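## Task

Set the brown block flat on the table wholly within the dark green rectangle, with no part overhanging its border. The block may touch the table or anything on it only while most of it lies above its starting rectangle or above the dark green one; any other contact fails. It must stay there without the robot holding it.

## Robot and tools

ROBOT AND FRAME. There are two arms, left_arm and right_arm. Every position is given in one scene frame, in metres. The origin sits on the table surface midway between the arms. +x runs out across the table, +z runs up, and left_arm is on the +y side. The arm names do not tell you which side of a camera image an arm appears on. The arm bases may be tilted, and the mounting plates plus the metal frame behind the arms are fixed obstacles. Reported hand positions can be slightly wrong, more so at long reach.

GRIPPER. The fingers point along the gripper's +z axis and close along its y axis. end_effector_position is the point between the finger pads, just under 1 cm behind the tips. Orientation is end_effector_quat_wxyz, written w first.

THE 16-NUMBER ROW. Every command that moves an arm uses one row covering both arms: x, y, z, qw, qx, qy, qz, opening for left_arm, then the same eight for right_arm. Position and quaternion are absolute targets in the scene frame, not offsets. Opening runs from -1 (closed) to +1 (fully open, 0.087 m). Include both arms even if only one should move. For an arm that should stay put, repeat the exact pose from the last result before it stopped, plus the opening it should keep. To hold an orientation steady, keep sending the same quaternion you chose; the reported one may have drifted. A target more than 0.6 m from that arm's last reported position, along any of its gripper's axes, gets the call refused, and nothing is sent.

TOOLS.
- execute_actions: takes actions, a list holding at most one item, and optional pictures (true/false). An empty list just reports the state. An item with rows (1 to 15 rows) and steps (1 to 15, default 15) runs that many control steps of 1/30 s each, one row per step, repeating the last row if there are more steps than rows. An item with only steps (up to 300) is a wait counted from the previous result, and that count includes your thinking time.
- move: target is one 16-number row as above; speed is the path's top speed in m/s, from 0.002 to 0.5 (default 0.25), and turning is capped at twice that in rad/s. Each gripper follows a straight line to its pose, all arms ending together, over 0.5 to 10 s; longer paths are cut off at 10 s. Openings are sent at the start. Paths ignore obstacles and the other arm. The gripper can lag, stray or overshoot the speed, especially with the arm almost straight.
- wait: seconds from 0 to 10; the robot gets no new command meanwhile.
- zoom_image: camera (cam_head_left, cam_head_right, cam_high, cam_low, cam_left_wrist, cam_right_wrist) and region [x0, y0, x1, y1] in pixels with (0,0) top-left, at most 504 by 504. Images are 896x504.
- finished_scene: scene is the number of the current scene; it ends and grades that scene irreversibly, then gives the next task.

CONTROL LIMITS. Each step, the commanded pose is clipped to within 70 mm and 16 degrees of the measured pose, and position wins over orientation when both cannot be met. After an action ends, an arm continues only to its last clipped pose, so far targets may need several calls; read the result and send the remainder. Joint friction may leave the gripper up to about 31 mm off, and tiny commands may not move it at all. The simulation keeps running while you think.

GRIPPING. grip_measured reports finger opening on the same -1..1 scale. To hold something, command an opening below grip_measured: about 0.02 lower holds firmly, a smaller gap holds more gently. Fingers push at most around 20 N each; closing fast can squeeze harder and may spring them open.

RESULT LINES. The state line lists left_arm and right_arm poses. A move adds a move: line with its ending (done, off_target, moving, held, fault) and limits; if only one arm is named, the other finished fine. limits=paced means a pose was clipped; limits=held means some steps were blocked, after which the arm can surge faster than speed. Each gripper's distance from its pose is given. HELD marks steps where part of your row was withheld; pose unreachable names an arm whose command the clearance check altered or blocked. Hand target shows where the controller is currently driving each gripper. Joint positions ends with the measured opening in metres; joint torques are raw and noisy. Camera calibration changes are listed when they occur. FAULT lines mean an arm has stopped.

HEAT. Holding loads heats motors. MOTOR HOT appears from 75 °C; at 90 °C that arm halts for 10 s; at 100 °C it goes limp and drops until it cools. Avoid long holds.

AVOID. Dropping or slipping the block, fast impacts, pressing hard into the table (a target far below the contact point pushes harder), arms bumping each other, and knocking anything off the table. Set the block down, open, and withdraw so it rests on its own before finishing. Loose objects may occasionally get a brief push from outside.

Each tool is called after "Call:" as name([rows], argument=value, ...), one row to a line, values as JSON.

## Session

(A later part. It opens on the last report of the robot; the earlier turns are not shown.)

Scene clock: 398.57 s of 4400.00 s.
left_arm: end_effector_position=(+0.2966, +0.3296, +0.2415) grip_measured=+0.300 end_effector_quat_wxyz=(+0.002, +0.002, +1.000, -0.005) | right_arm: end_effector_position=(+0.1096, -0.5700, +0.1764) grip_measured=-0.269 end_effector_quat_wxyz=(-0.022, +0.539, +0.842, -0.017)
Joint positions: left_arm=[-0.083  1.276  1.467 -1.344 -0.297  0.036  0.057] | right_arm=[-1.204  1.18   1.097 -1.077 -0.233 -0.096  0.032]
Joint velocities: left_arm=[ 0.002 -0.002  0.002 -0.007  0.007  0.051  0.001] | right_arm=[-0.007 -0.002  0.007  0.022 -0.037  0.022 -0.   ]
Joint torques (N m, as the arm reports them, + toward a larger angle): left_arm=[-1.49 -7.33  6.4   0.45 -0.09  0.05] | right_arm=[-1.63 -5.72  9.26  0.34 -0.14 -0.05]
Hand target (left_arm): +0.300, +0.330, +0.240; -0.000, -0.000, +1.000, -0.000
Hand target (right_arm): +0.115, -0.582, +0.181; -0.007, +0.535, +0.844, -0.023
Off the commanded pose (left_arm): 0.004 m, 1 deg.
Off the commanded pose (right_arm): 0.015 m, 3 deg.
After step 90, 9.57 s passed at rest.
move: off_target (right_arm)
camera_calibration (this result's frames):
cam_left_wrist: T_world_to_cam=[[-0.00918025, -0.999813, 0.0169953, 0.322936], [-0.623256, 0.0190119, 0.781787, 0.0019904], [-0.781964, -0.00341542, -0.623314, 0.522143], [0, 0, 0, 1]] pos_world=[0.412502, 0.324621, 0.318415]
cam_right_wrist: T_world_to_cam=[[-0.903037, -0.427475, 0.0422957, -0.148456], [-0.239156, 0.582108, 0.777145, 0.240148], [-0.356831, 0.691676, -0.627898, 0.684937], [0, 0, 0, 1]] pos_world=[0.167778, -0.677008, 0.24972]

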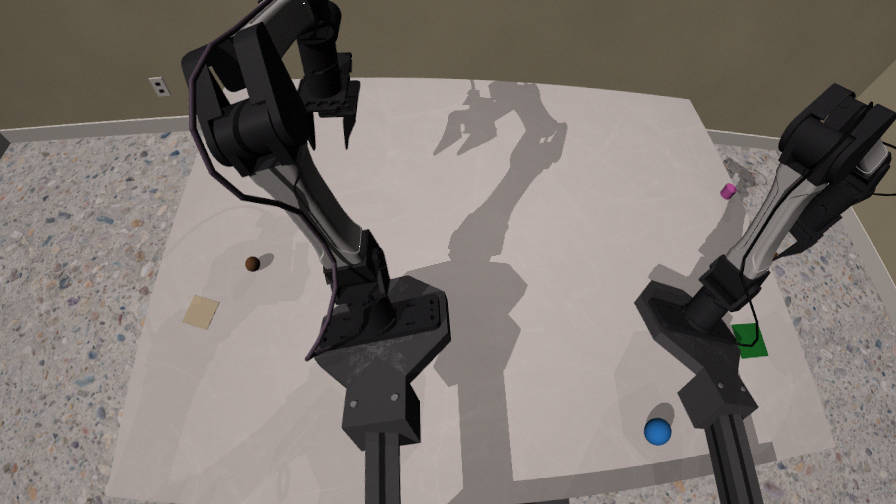

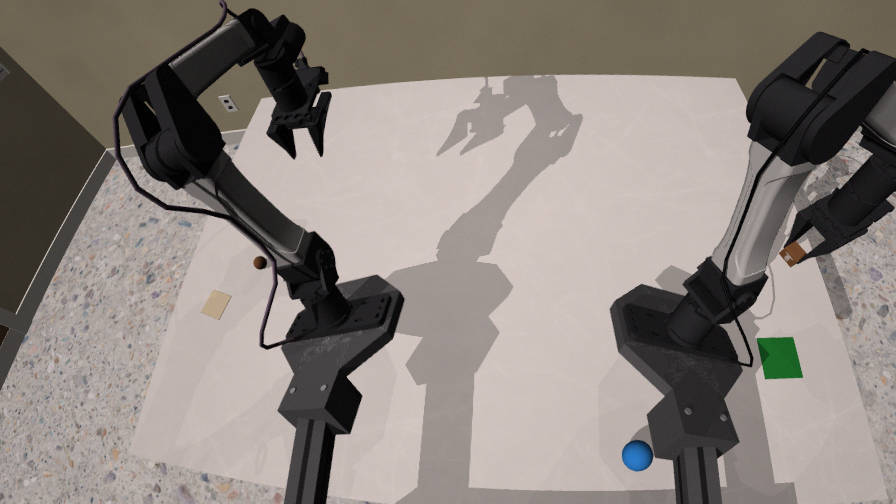

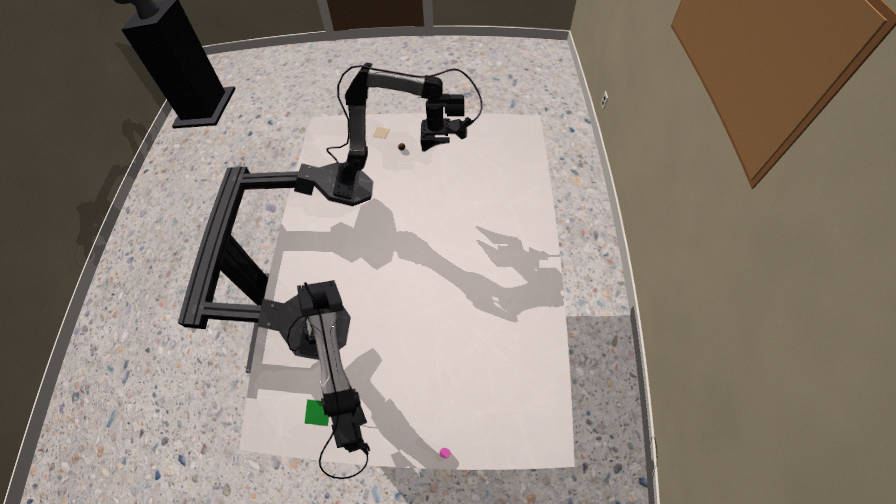

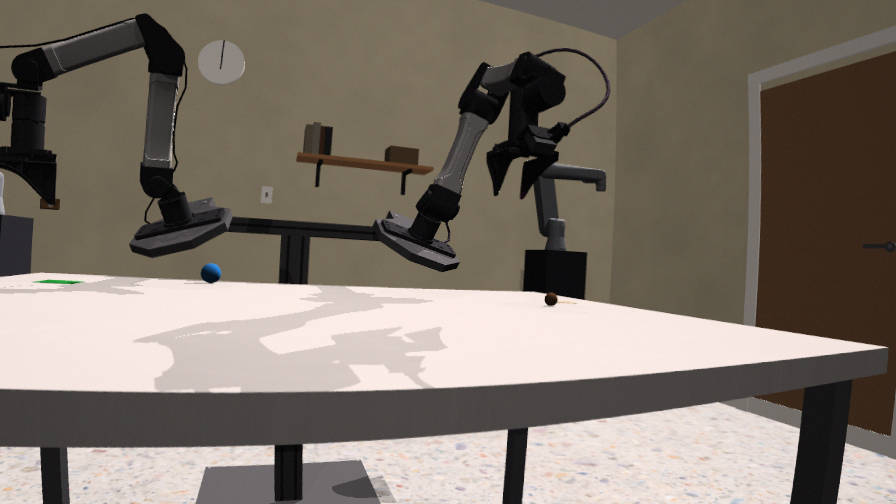

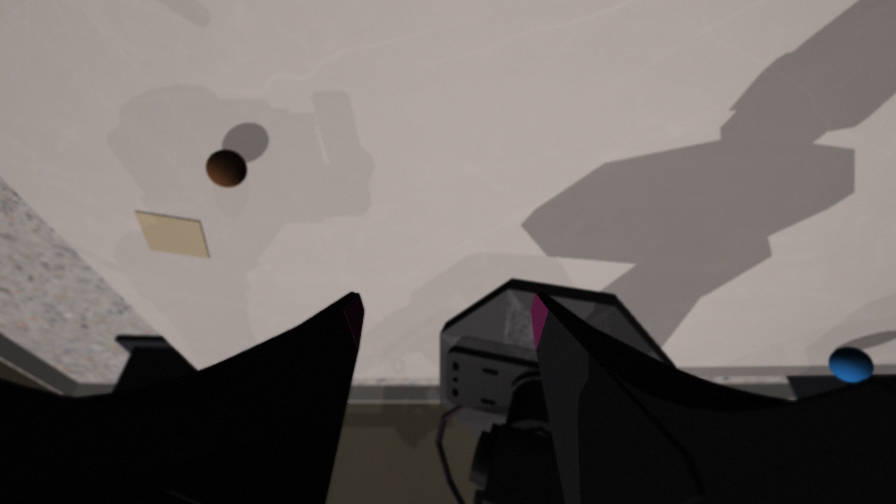

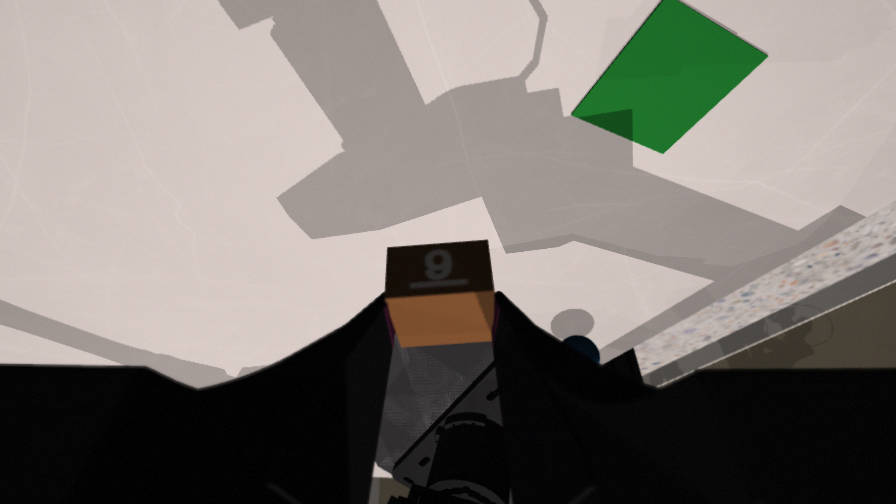

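Call:
move(target=[0.30,0.33,0.24,0,0,1,0,0.3,-0.03,-0.615,0.12,0,0.707,0.707,0,-0.30], speed=0.15)

Scene clock: 407.63 s of 4400.00 s.
left_arm: end_effector_position=(+0.2966, +0.3296, +0.2415) grip_measured=+0.300 end_effector_quat_wxyz=(+0.002, +0.002, +1.000, -0.005) | right_arm: end_effector_position=(-0.0305, -0.6097, +0.1204) grip_measured=-0.269 end_effector_quat_wxyz=(-0.017, +0.707, +0.707, -0.000)
Joint positions: left_arm=[-0.083  1.276  1.467 -1.344 -0.297  0.036  0.057] | right_arm=[-1.769  1.568  1.039 -0.854 -0.439 -0.246  0.032]
Joint velocities: left_arm=[-0.002 -0.012  0.007 -0.066 -0.051 -0.051  0.001] | right_arm=[-0.002 -0.002  0.002  0.037 -0.022  0.022 -0.   ]
Joint torques (N m, as the arm reports them, + toward a larger angle): left_arm=[-1.46 -7.38  6.47  0.45 -0.1   0.05] | right_arm=[-3.08 -6.49  6.48  0.33 -0.17 -0.03]
Hand target (left_arm): +0.300, +0.330, +0.240; +0.000, +0.000, +1.000, -0.000
Hand target (right_arm): -0.033, -0.616, +0.120; -0.010, +0.705, +0.709, -0.003
Off the commanded pose (left_arm): 0.004 m, 1 deg.
Off the commanded pose (right_arm): 0.005 m, 2 deg.
After step 90, 4.20 s passed at rest.
move: done
camera_calibration (this result's frames):
cam_left_wrist: T_world_to_cam=[[-0.00918025, -0.999813, 0.0169953, 0.322936], [-0.623256, 0.0190119, 0.781787, 0.0019904], [-0.781964, -0.00341542, -0.623314, 0.522143], [0, 0, 0, 1]] pos_world=[0.412502, 0.324621, 0.318415]
cam_right_wrist: T_world_to_cam=[[-0.999851, -0.00963627, 0.0142874, -0.0344355], [0.00511846, 0.625594, 0.780132, 0.306913], [-0.0164557, 0.78009, -0.625451, 0.691179], [0, 0, 0, 1]] pos_world=[-0.0246274, -0.731516, 0.193358]

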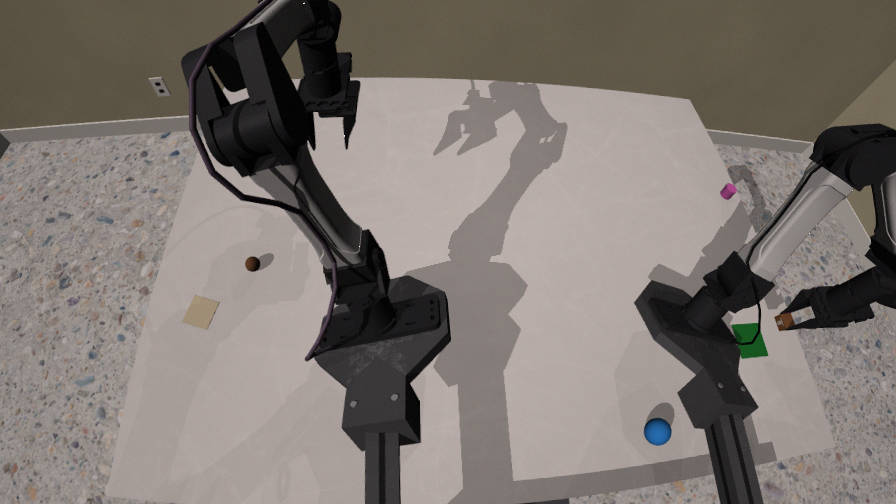

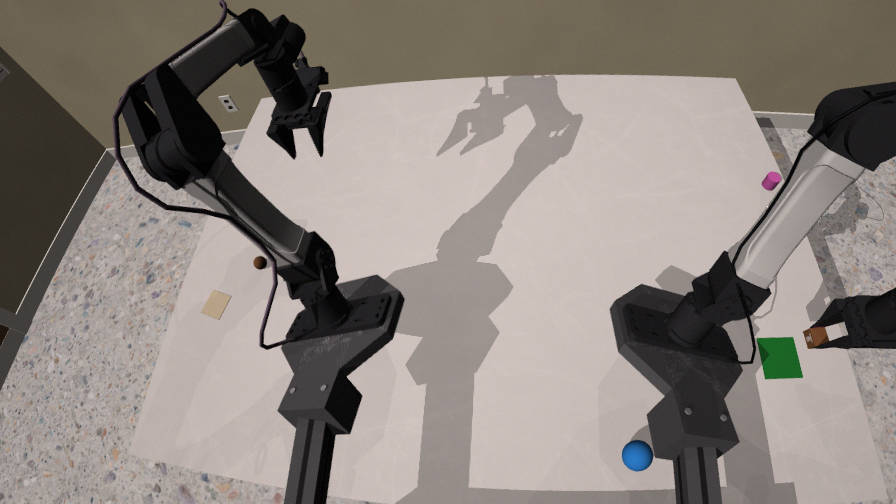

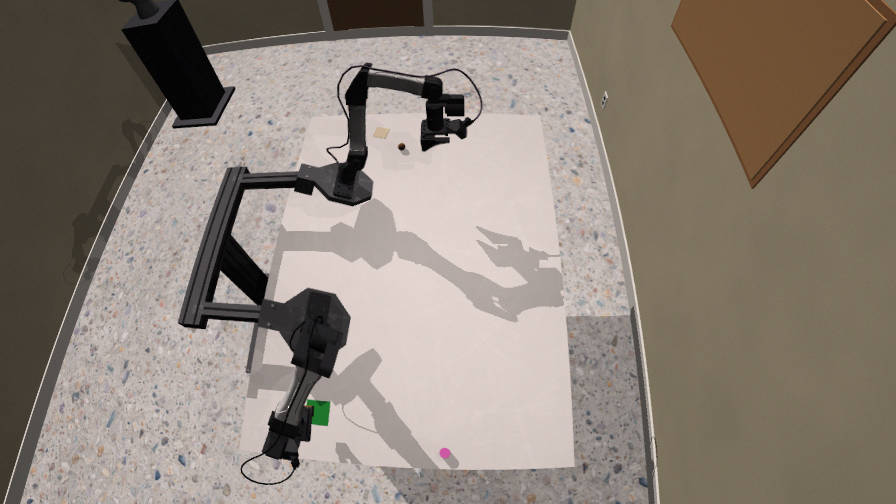

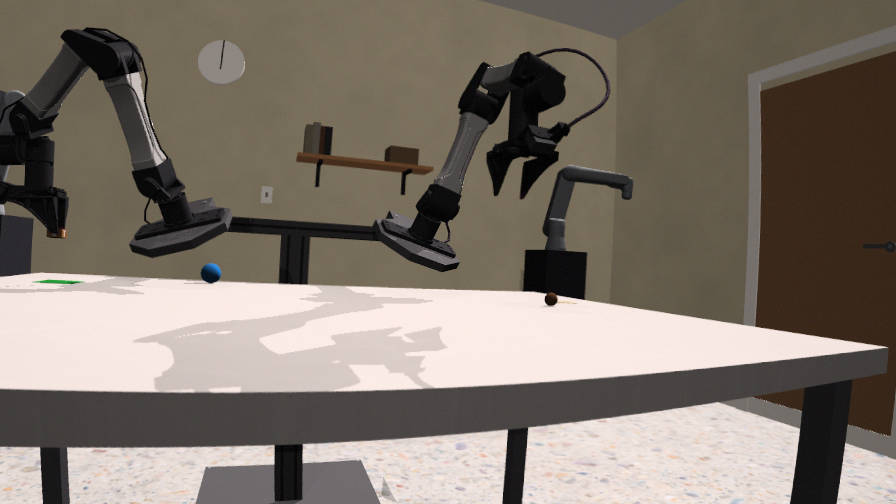

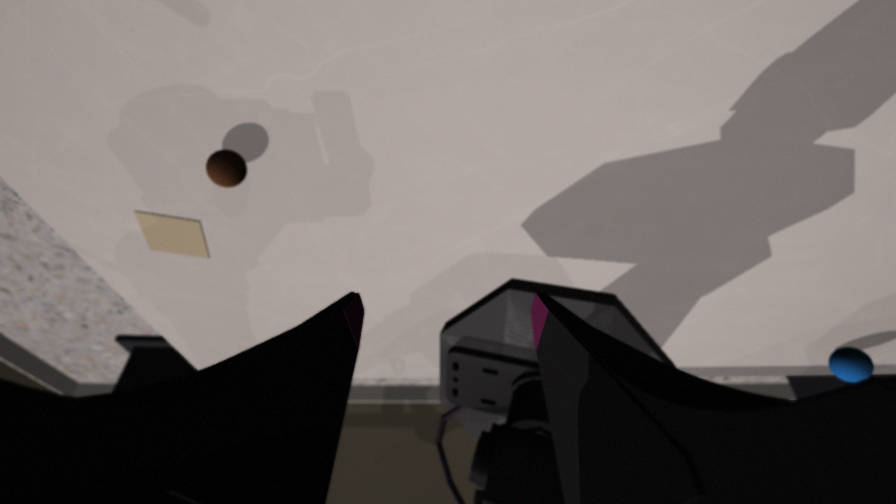

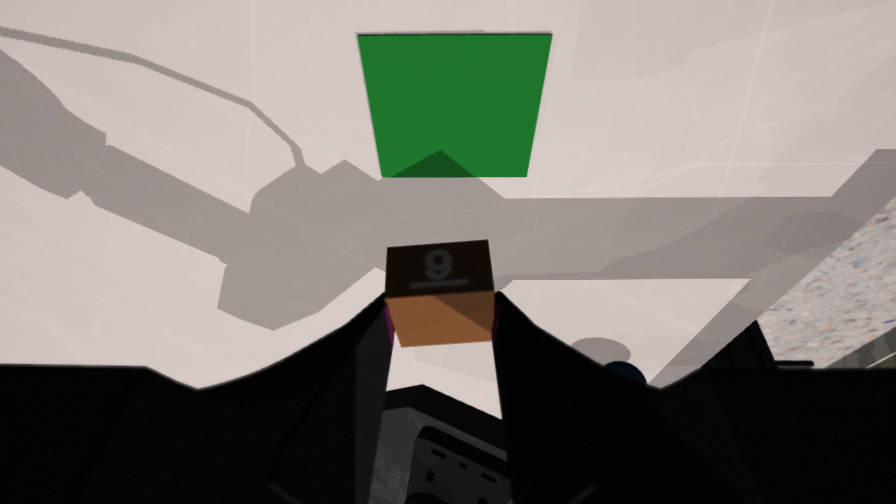

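Call:
move(target=[0.30,0.33,0.24,0,0,1,0,0.3,-0.03,-0.61,0.05,0,0.707,0.707,0,-0.30], speed=0.08)

Scene clock: 418.53 s of 4400.00 s.
left_arm: end_effector_position=(+0.2966, +0.3296, +0.2415) grip_measured=+0.300 end_effector_quat_wxyz=(+0.002, +0.002, +1.000, -0.005) | right_arm: end_effector_position=(-0.0313, -0.6213, +0.0570) grip_measured=-0.269 end_effector_quat_wxyz=(+0.006, +0.702, +0.712, -0.013)
Joint positions: left_arm=[-0.083  1.276  1.467 -1.344 -0.297  0.036  0.057] | right_arm=[-1.68   1.688  0.929 -0.53  -0.441 -0.14   0.032]
Joint velocities: left_arm=[-0.007 -0.002  0.012 -0.007 -0.051 -0.022 -0.001] | right_arm=[ 0.017  0.002 -0.002 -0.11   0.051 -0.095 -0.   ]
Joint torques (N m, as the arm reports them, + toward a larger angle): left_arm=[-1.49 -7.36  6.42  0.44 -0.09  0.05] | right_arm=[-2.31 -6.97  2.79  0.4  -0.17  0.14]
Hand target (left_arm): +0.300, +0.330, +0.240; +0.000, +0.000, +1.000, -0.000
Hand target (right_arm): -0.030, -0.612, +0.050; +0.002, +0.707, +0.707, +0.000
Off the commanded pose (left_arm): 0.004 m, 1 deg.
Off the commanded pose (right_arm): 0.013 m, 2 deg.
After step 90, 6.47 s passed at rest.
move: off_target (right_arm)
camera_calibration (this result's frames):
cam_left_wrist: T_world_to_cam=[[-0.00918025, -0.999813, 0.0169953, 0.322936], [-0.623256, 0.0190119, 0.781787, 0.0019904], [-0.781964, -0.00341542, -0.623314, 0.522143], [0, 0, 0, 1]] pos_world=[0.412502, 0.324621, 0.318415]
cam_right_wrist: T_world_to_cam=[[-0.999742, -0.0226638, 0.0015281, -0.0417718], [-0.0139096, 0.663985, 0.747616, 0.388651], [-0.0179584, 0.747402, -0.664129, 0.6424], [0, 0, 0, 1]] pos_world=[-0.0248186, -0.739136, 0.136138]

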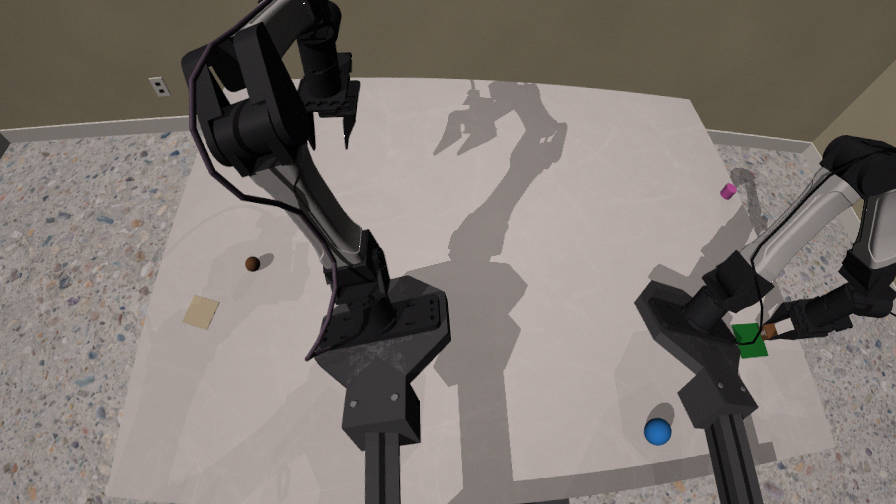

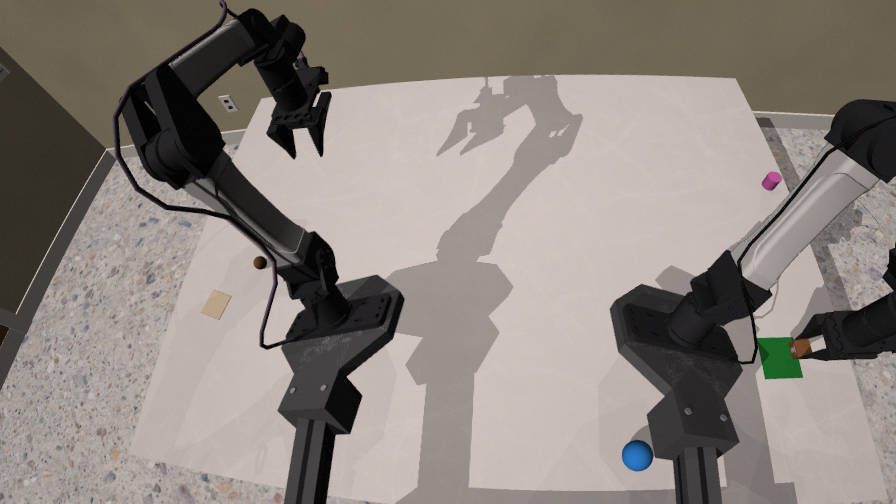

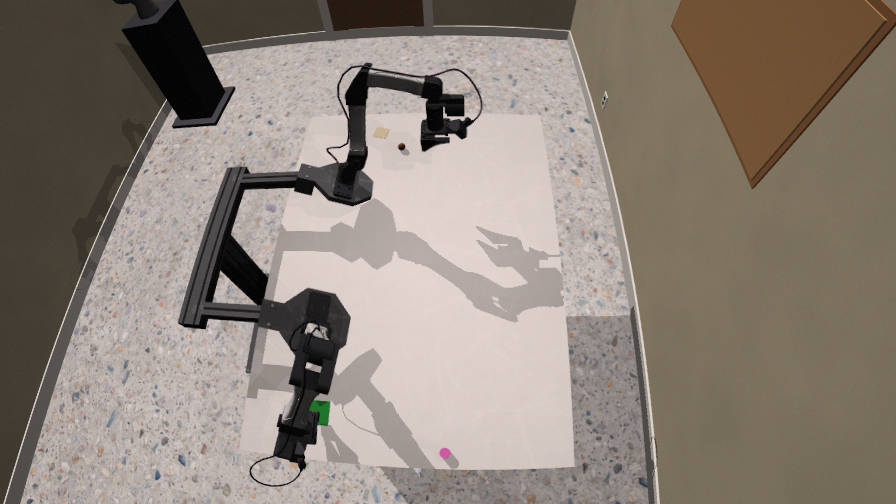

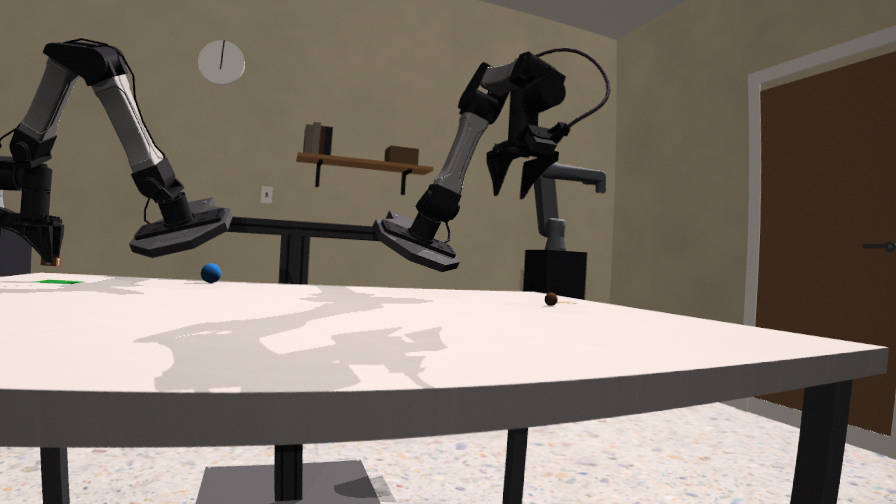

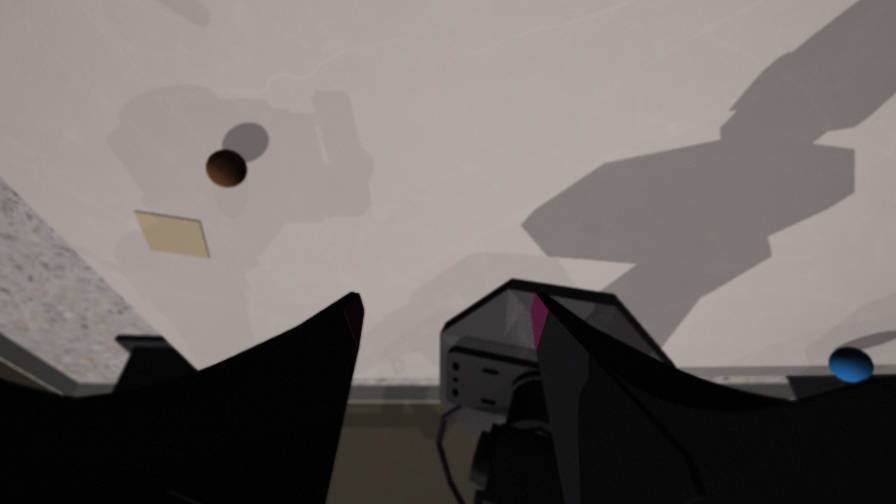

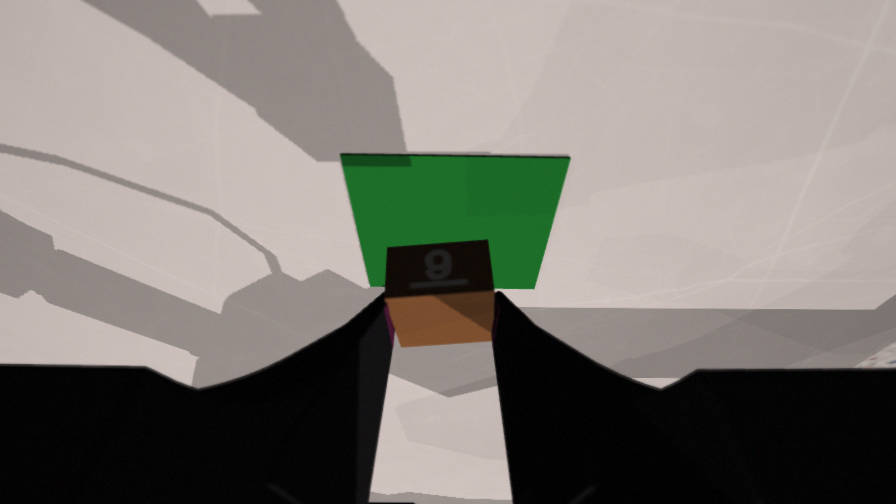

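Call:
move(target=[0.30,0.33,0.24,0,0,1,0,0.3,-0.03,-0.597,0.035,0,0.707,0.707,0,-0.30], speed=0.04)

Scene clock: 429.87 s of 4400.00 s.
left_arm: end_effector_position=(+0.2966, +0.3296, +0.2415) grip_measured=+0.300 end_effector_quat_wxyz=(+0.002, +0.002, +1.000, -0.005) | right_arm: end_effector_position=(-0.0302, -0.6083, +0.0430) grip_measured=-0.269 end_effector_quat_wxyz=(+0.008, +0.702, +0.712, -0.012)
Joint positions: left_arm=[-0.083  1.276  1.467 -1.344 -0.297  0.036  0.057] | right_arm=[-1.663  1.688  0.853 -0.445 -0.441 -0.124  0.032]
Joint velocities: left_arm=[-0.017 -0.002  0.012 -0.037 -0.051 -0.066  0.001] | right_arm=[ 0.002  0.007 -0.007  0.066 -0.066  0.051  0.001]
Joint torques (N m, as the arm reports them, + toward a larger angle): left_arm=[-1.48 -7.33  6.44  0.44 -0.09  0.05] | right_arm=[-2.15 -6.2   2.35  0.38 -0.12  0.12]
Hand target (left_arm): +0.300, +0.330, +0.240; +0.000, +0.000, +1.000, -0.000
Hand target (right_arm): -0.030, -0.598, +0.035; +0.000, +0.707, +0.707, -0.000
Off the commanded pose (left_arm): 0.004 m, 1 deg.
Off the commanded pose (right_arm): 0.014 m, 2 deg.
After step 90, 7.27 s passed at rest.
move: off_target (right_arm)
camera_calibration (this result's frames):
cam_left_wrist: T_world_to_cam=[[-0.00918025, -0.999813, 0.0169953, 0.322936], [-0.623256, 0.0190119, 0.781787, 0.0019904], [-0.781964, -0.00341542, -0.623314, 0.522143], [0, 0, 0, 1]] pos_world=[0.412502, 0.324621, 0.318415]
cam_right_wrist: T_world_to_cam=[[-0.999686, -0.0248708, -0.00291035, -0.0414926], [-0.0187267, 0.665398, 0.746254, 0.391338], [-0.0166234, 0.746075, -0.665655, 0.622748], [0, 0, 0, 1]] pos_world=[-0.0237989, -0.726043, 0.122377]

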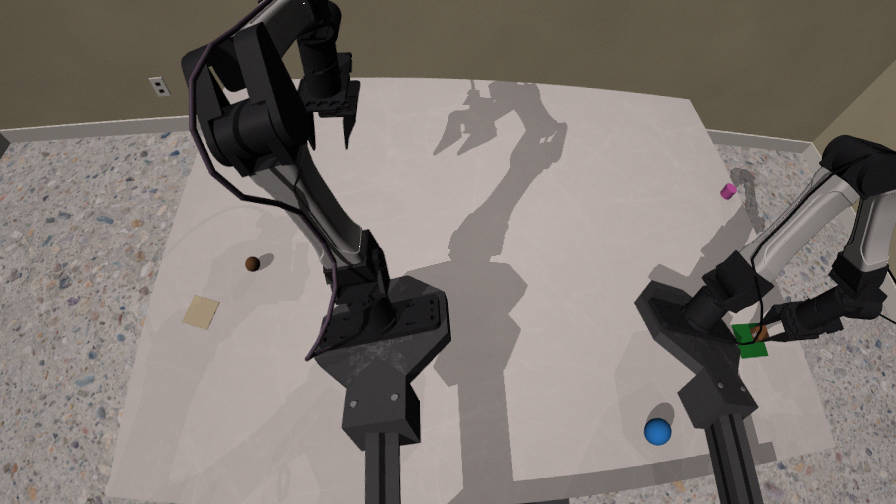

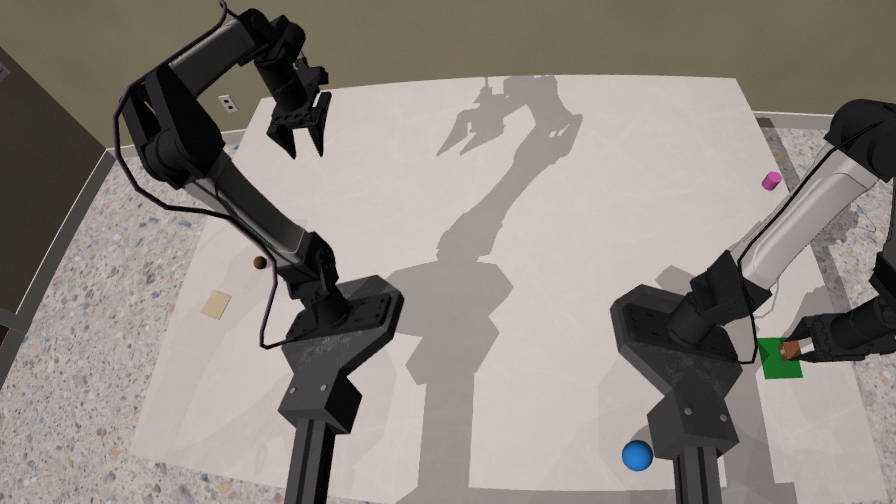

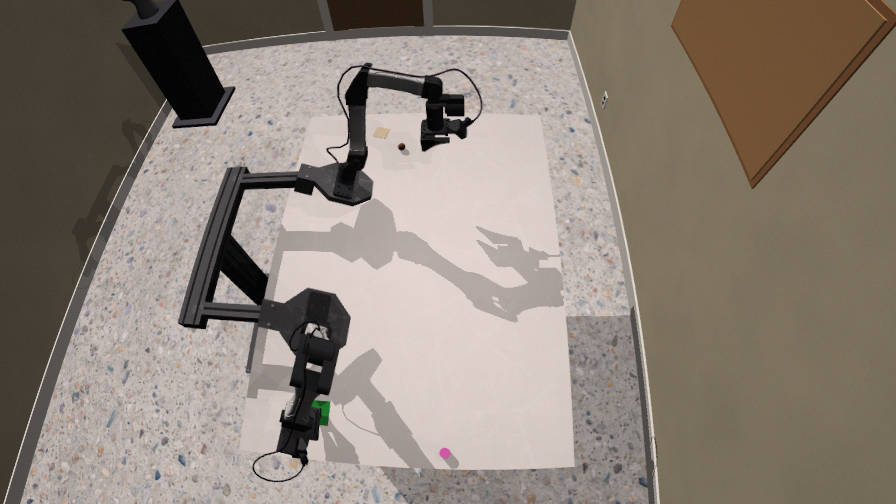

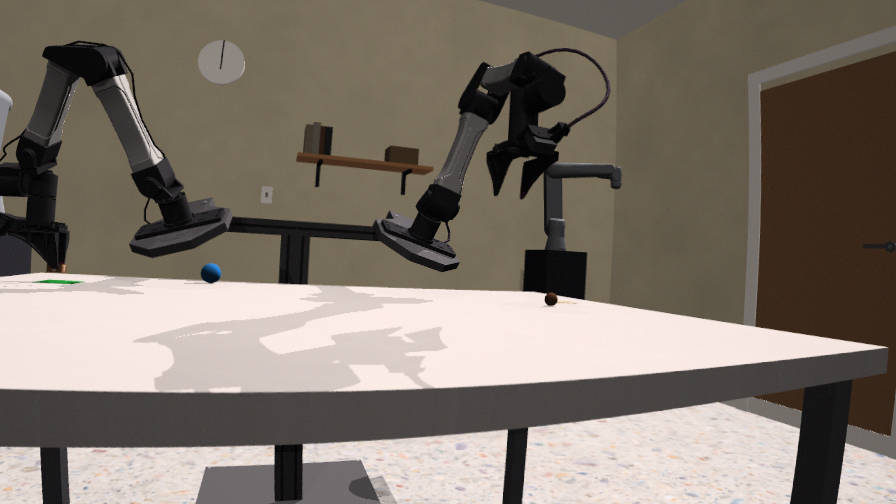

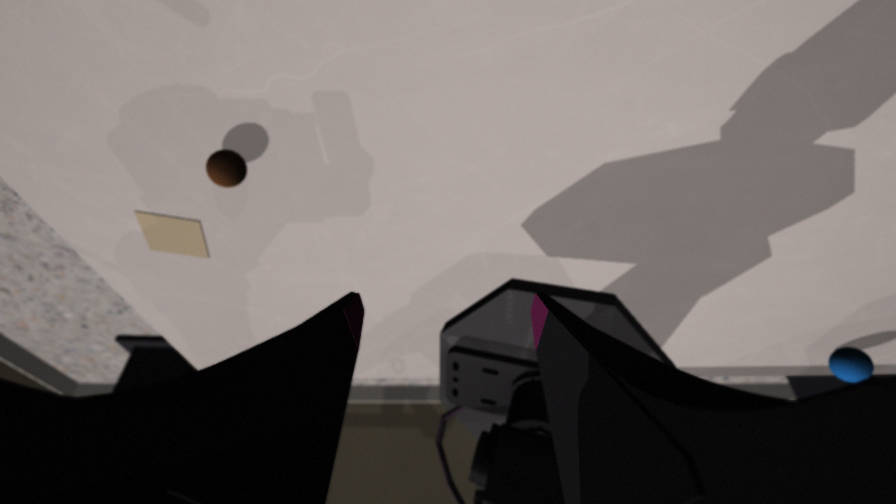

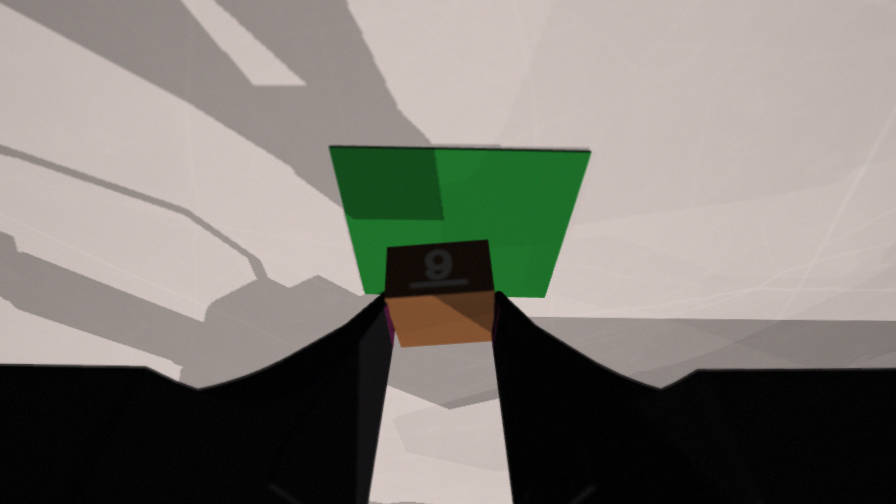

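Call:
move(target=[0.30,0.33,0.24,0,0,1,0,0.3,-0.038,-0.597,0.02,0,0.707,0.707,0,-0.30], speed=0.02)

Scene clock: 445.40 s of 4400.00 s.
left_arm: end_effector_position=(+0.2966, +0.3296, +0.2415) grip_measured=+0.300 end_effector_quat_wxyz=(+0.002, +0.002, +1.000, -0.005) | right_arm: end_effector_position=(-0.0379, -0.6114, +0.0277) grip_measured=-0.269 end_effector_quat_wxyz=(+0.009, +0.701, +0.713, -0.014)
Joint positions: left_arm=[-0.083  1.276  1.467 -1.344 -0.297  0.036  0.057] | right_arm=[-1.663  1.752  0.853 -0.377 -0.441 -0.122  0.032]
Joint velocities: left_arm=[-0.007  0.012 -0.017 -0.022 -0.022  0.037 -0.   ] | right_arm=[ 0.007 -0.002  0.007 -0.037 -0.081  0.037 -0.   ]
Joint torques (N m, as the arm reports them, + toward a larger angle): left_arm=[-1.49 -7.36  6.45  0.46 -0.08  0.05] | right_arm=[-2.49 -6.71  1.62  0.41 -0.12  0.1 ]
Hand target (left_arm): +0.300, +0.330, +0.240; +0.000, +0.000, +1.000, -0.000
Hand target (right_arm): -0.038, -0.597, +0.020; -0.000, +0.707, +0.707, +0.000
Off the commanded pose (left_arm): 0.004 m, 1 deg.
Off the commanded pose (right_arm): 0.016 m, 2 deg.
After step 90, 10.93 s passed at rest.
move: off_target (right_arm)
camera_calibration (this result's frames):
cam_left_wrist: T_world_to_cam=[[-0.00918025, -0.999813, 0.0169953, 0.322936], [-0.623256, 0.0190119, 0.781787, 0.0019904], [-0.781964, -0.00341542, -0.623314, 0.522143], [0, 0, 0, 1]] pos_world=[0.412502, 0.324621, 0.318415]
cam_right_wrist: T_world_to_cam=[[-0.999671, -0.0255364, -0.00238827, -0.0497], [-0.0188457, 0.668193, 0.743749, 0.406459], [-0.0173968, 0.743549, -0.668455, 0.613201], [0, 0, 0, 1]] pos_world=[-0.0313559, -0.728808, 0.107475]

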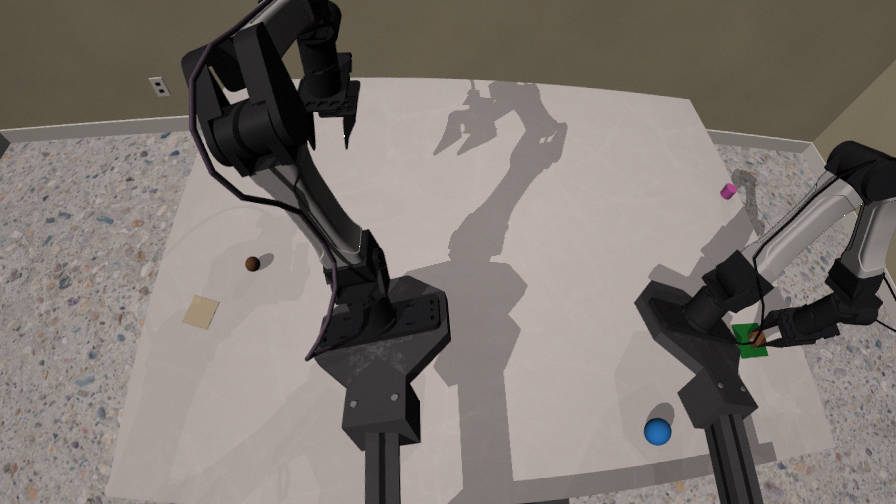

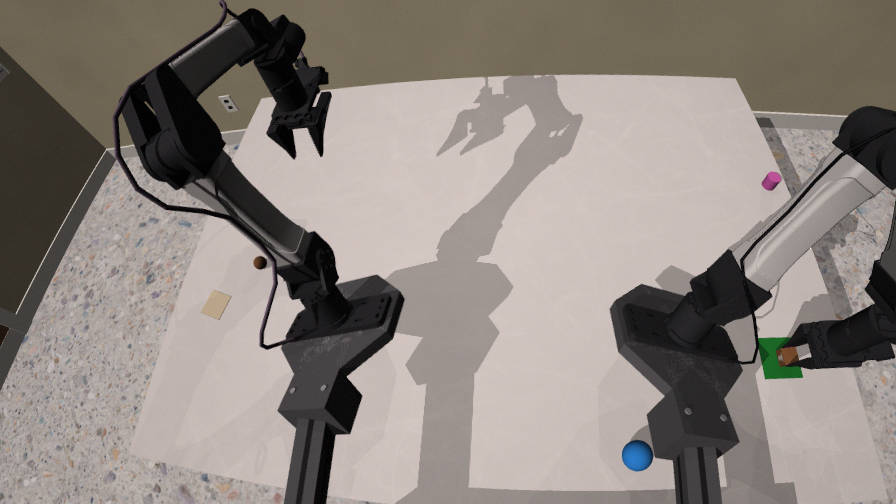

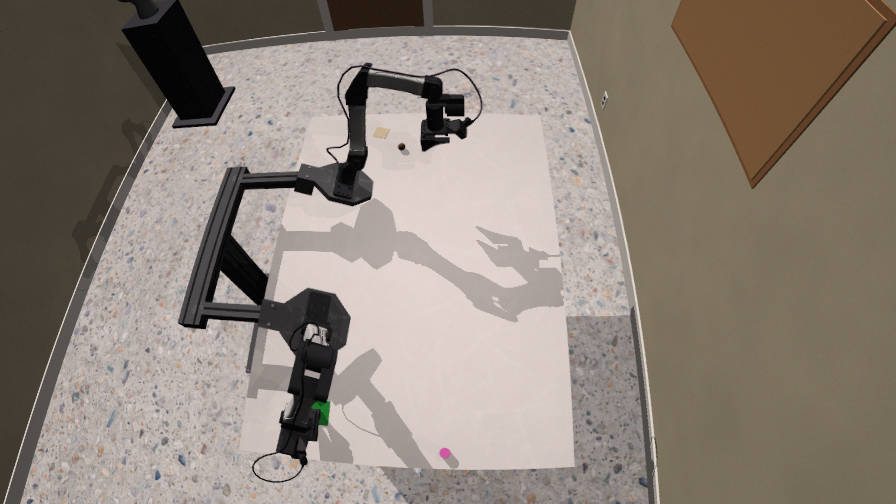

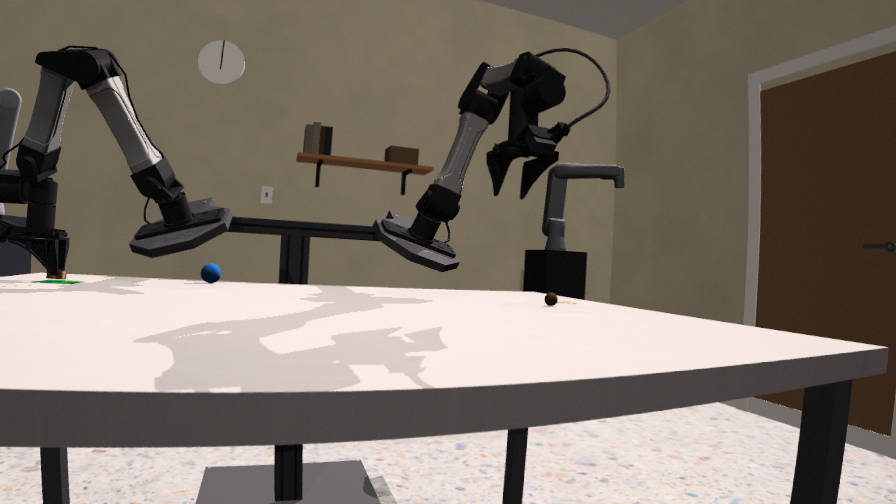

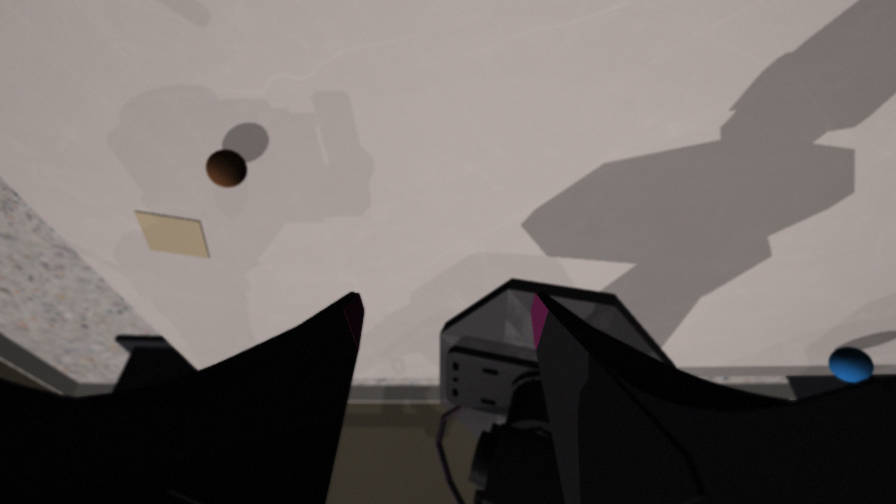

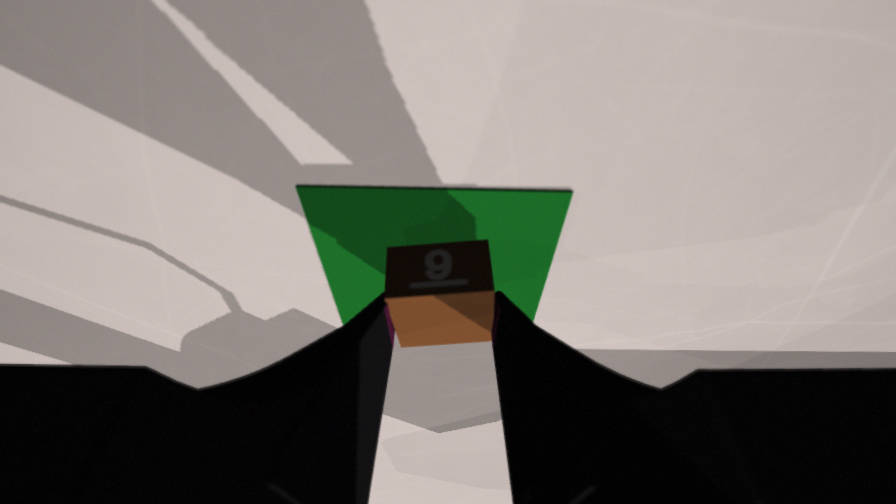

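Call:
zoom_image(camera="cam_low", region=[0,230,130,300])

Region (0, 230, 130, 300) of cam_low's 896x504 image, scaled by 3.877, with more detail than that image has; it fills the top 271 rows of this view, and the rest is white.

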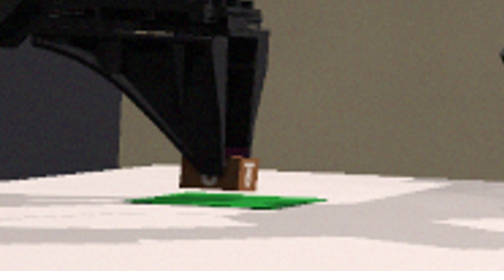

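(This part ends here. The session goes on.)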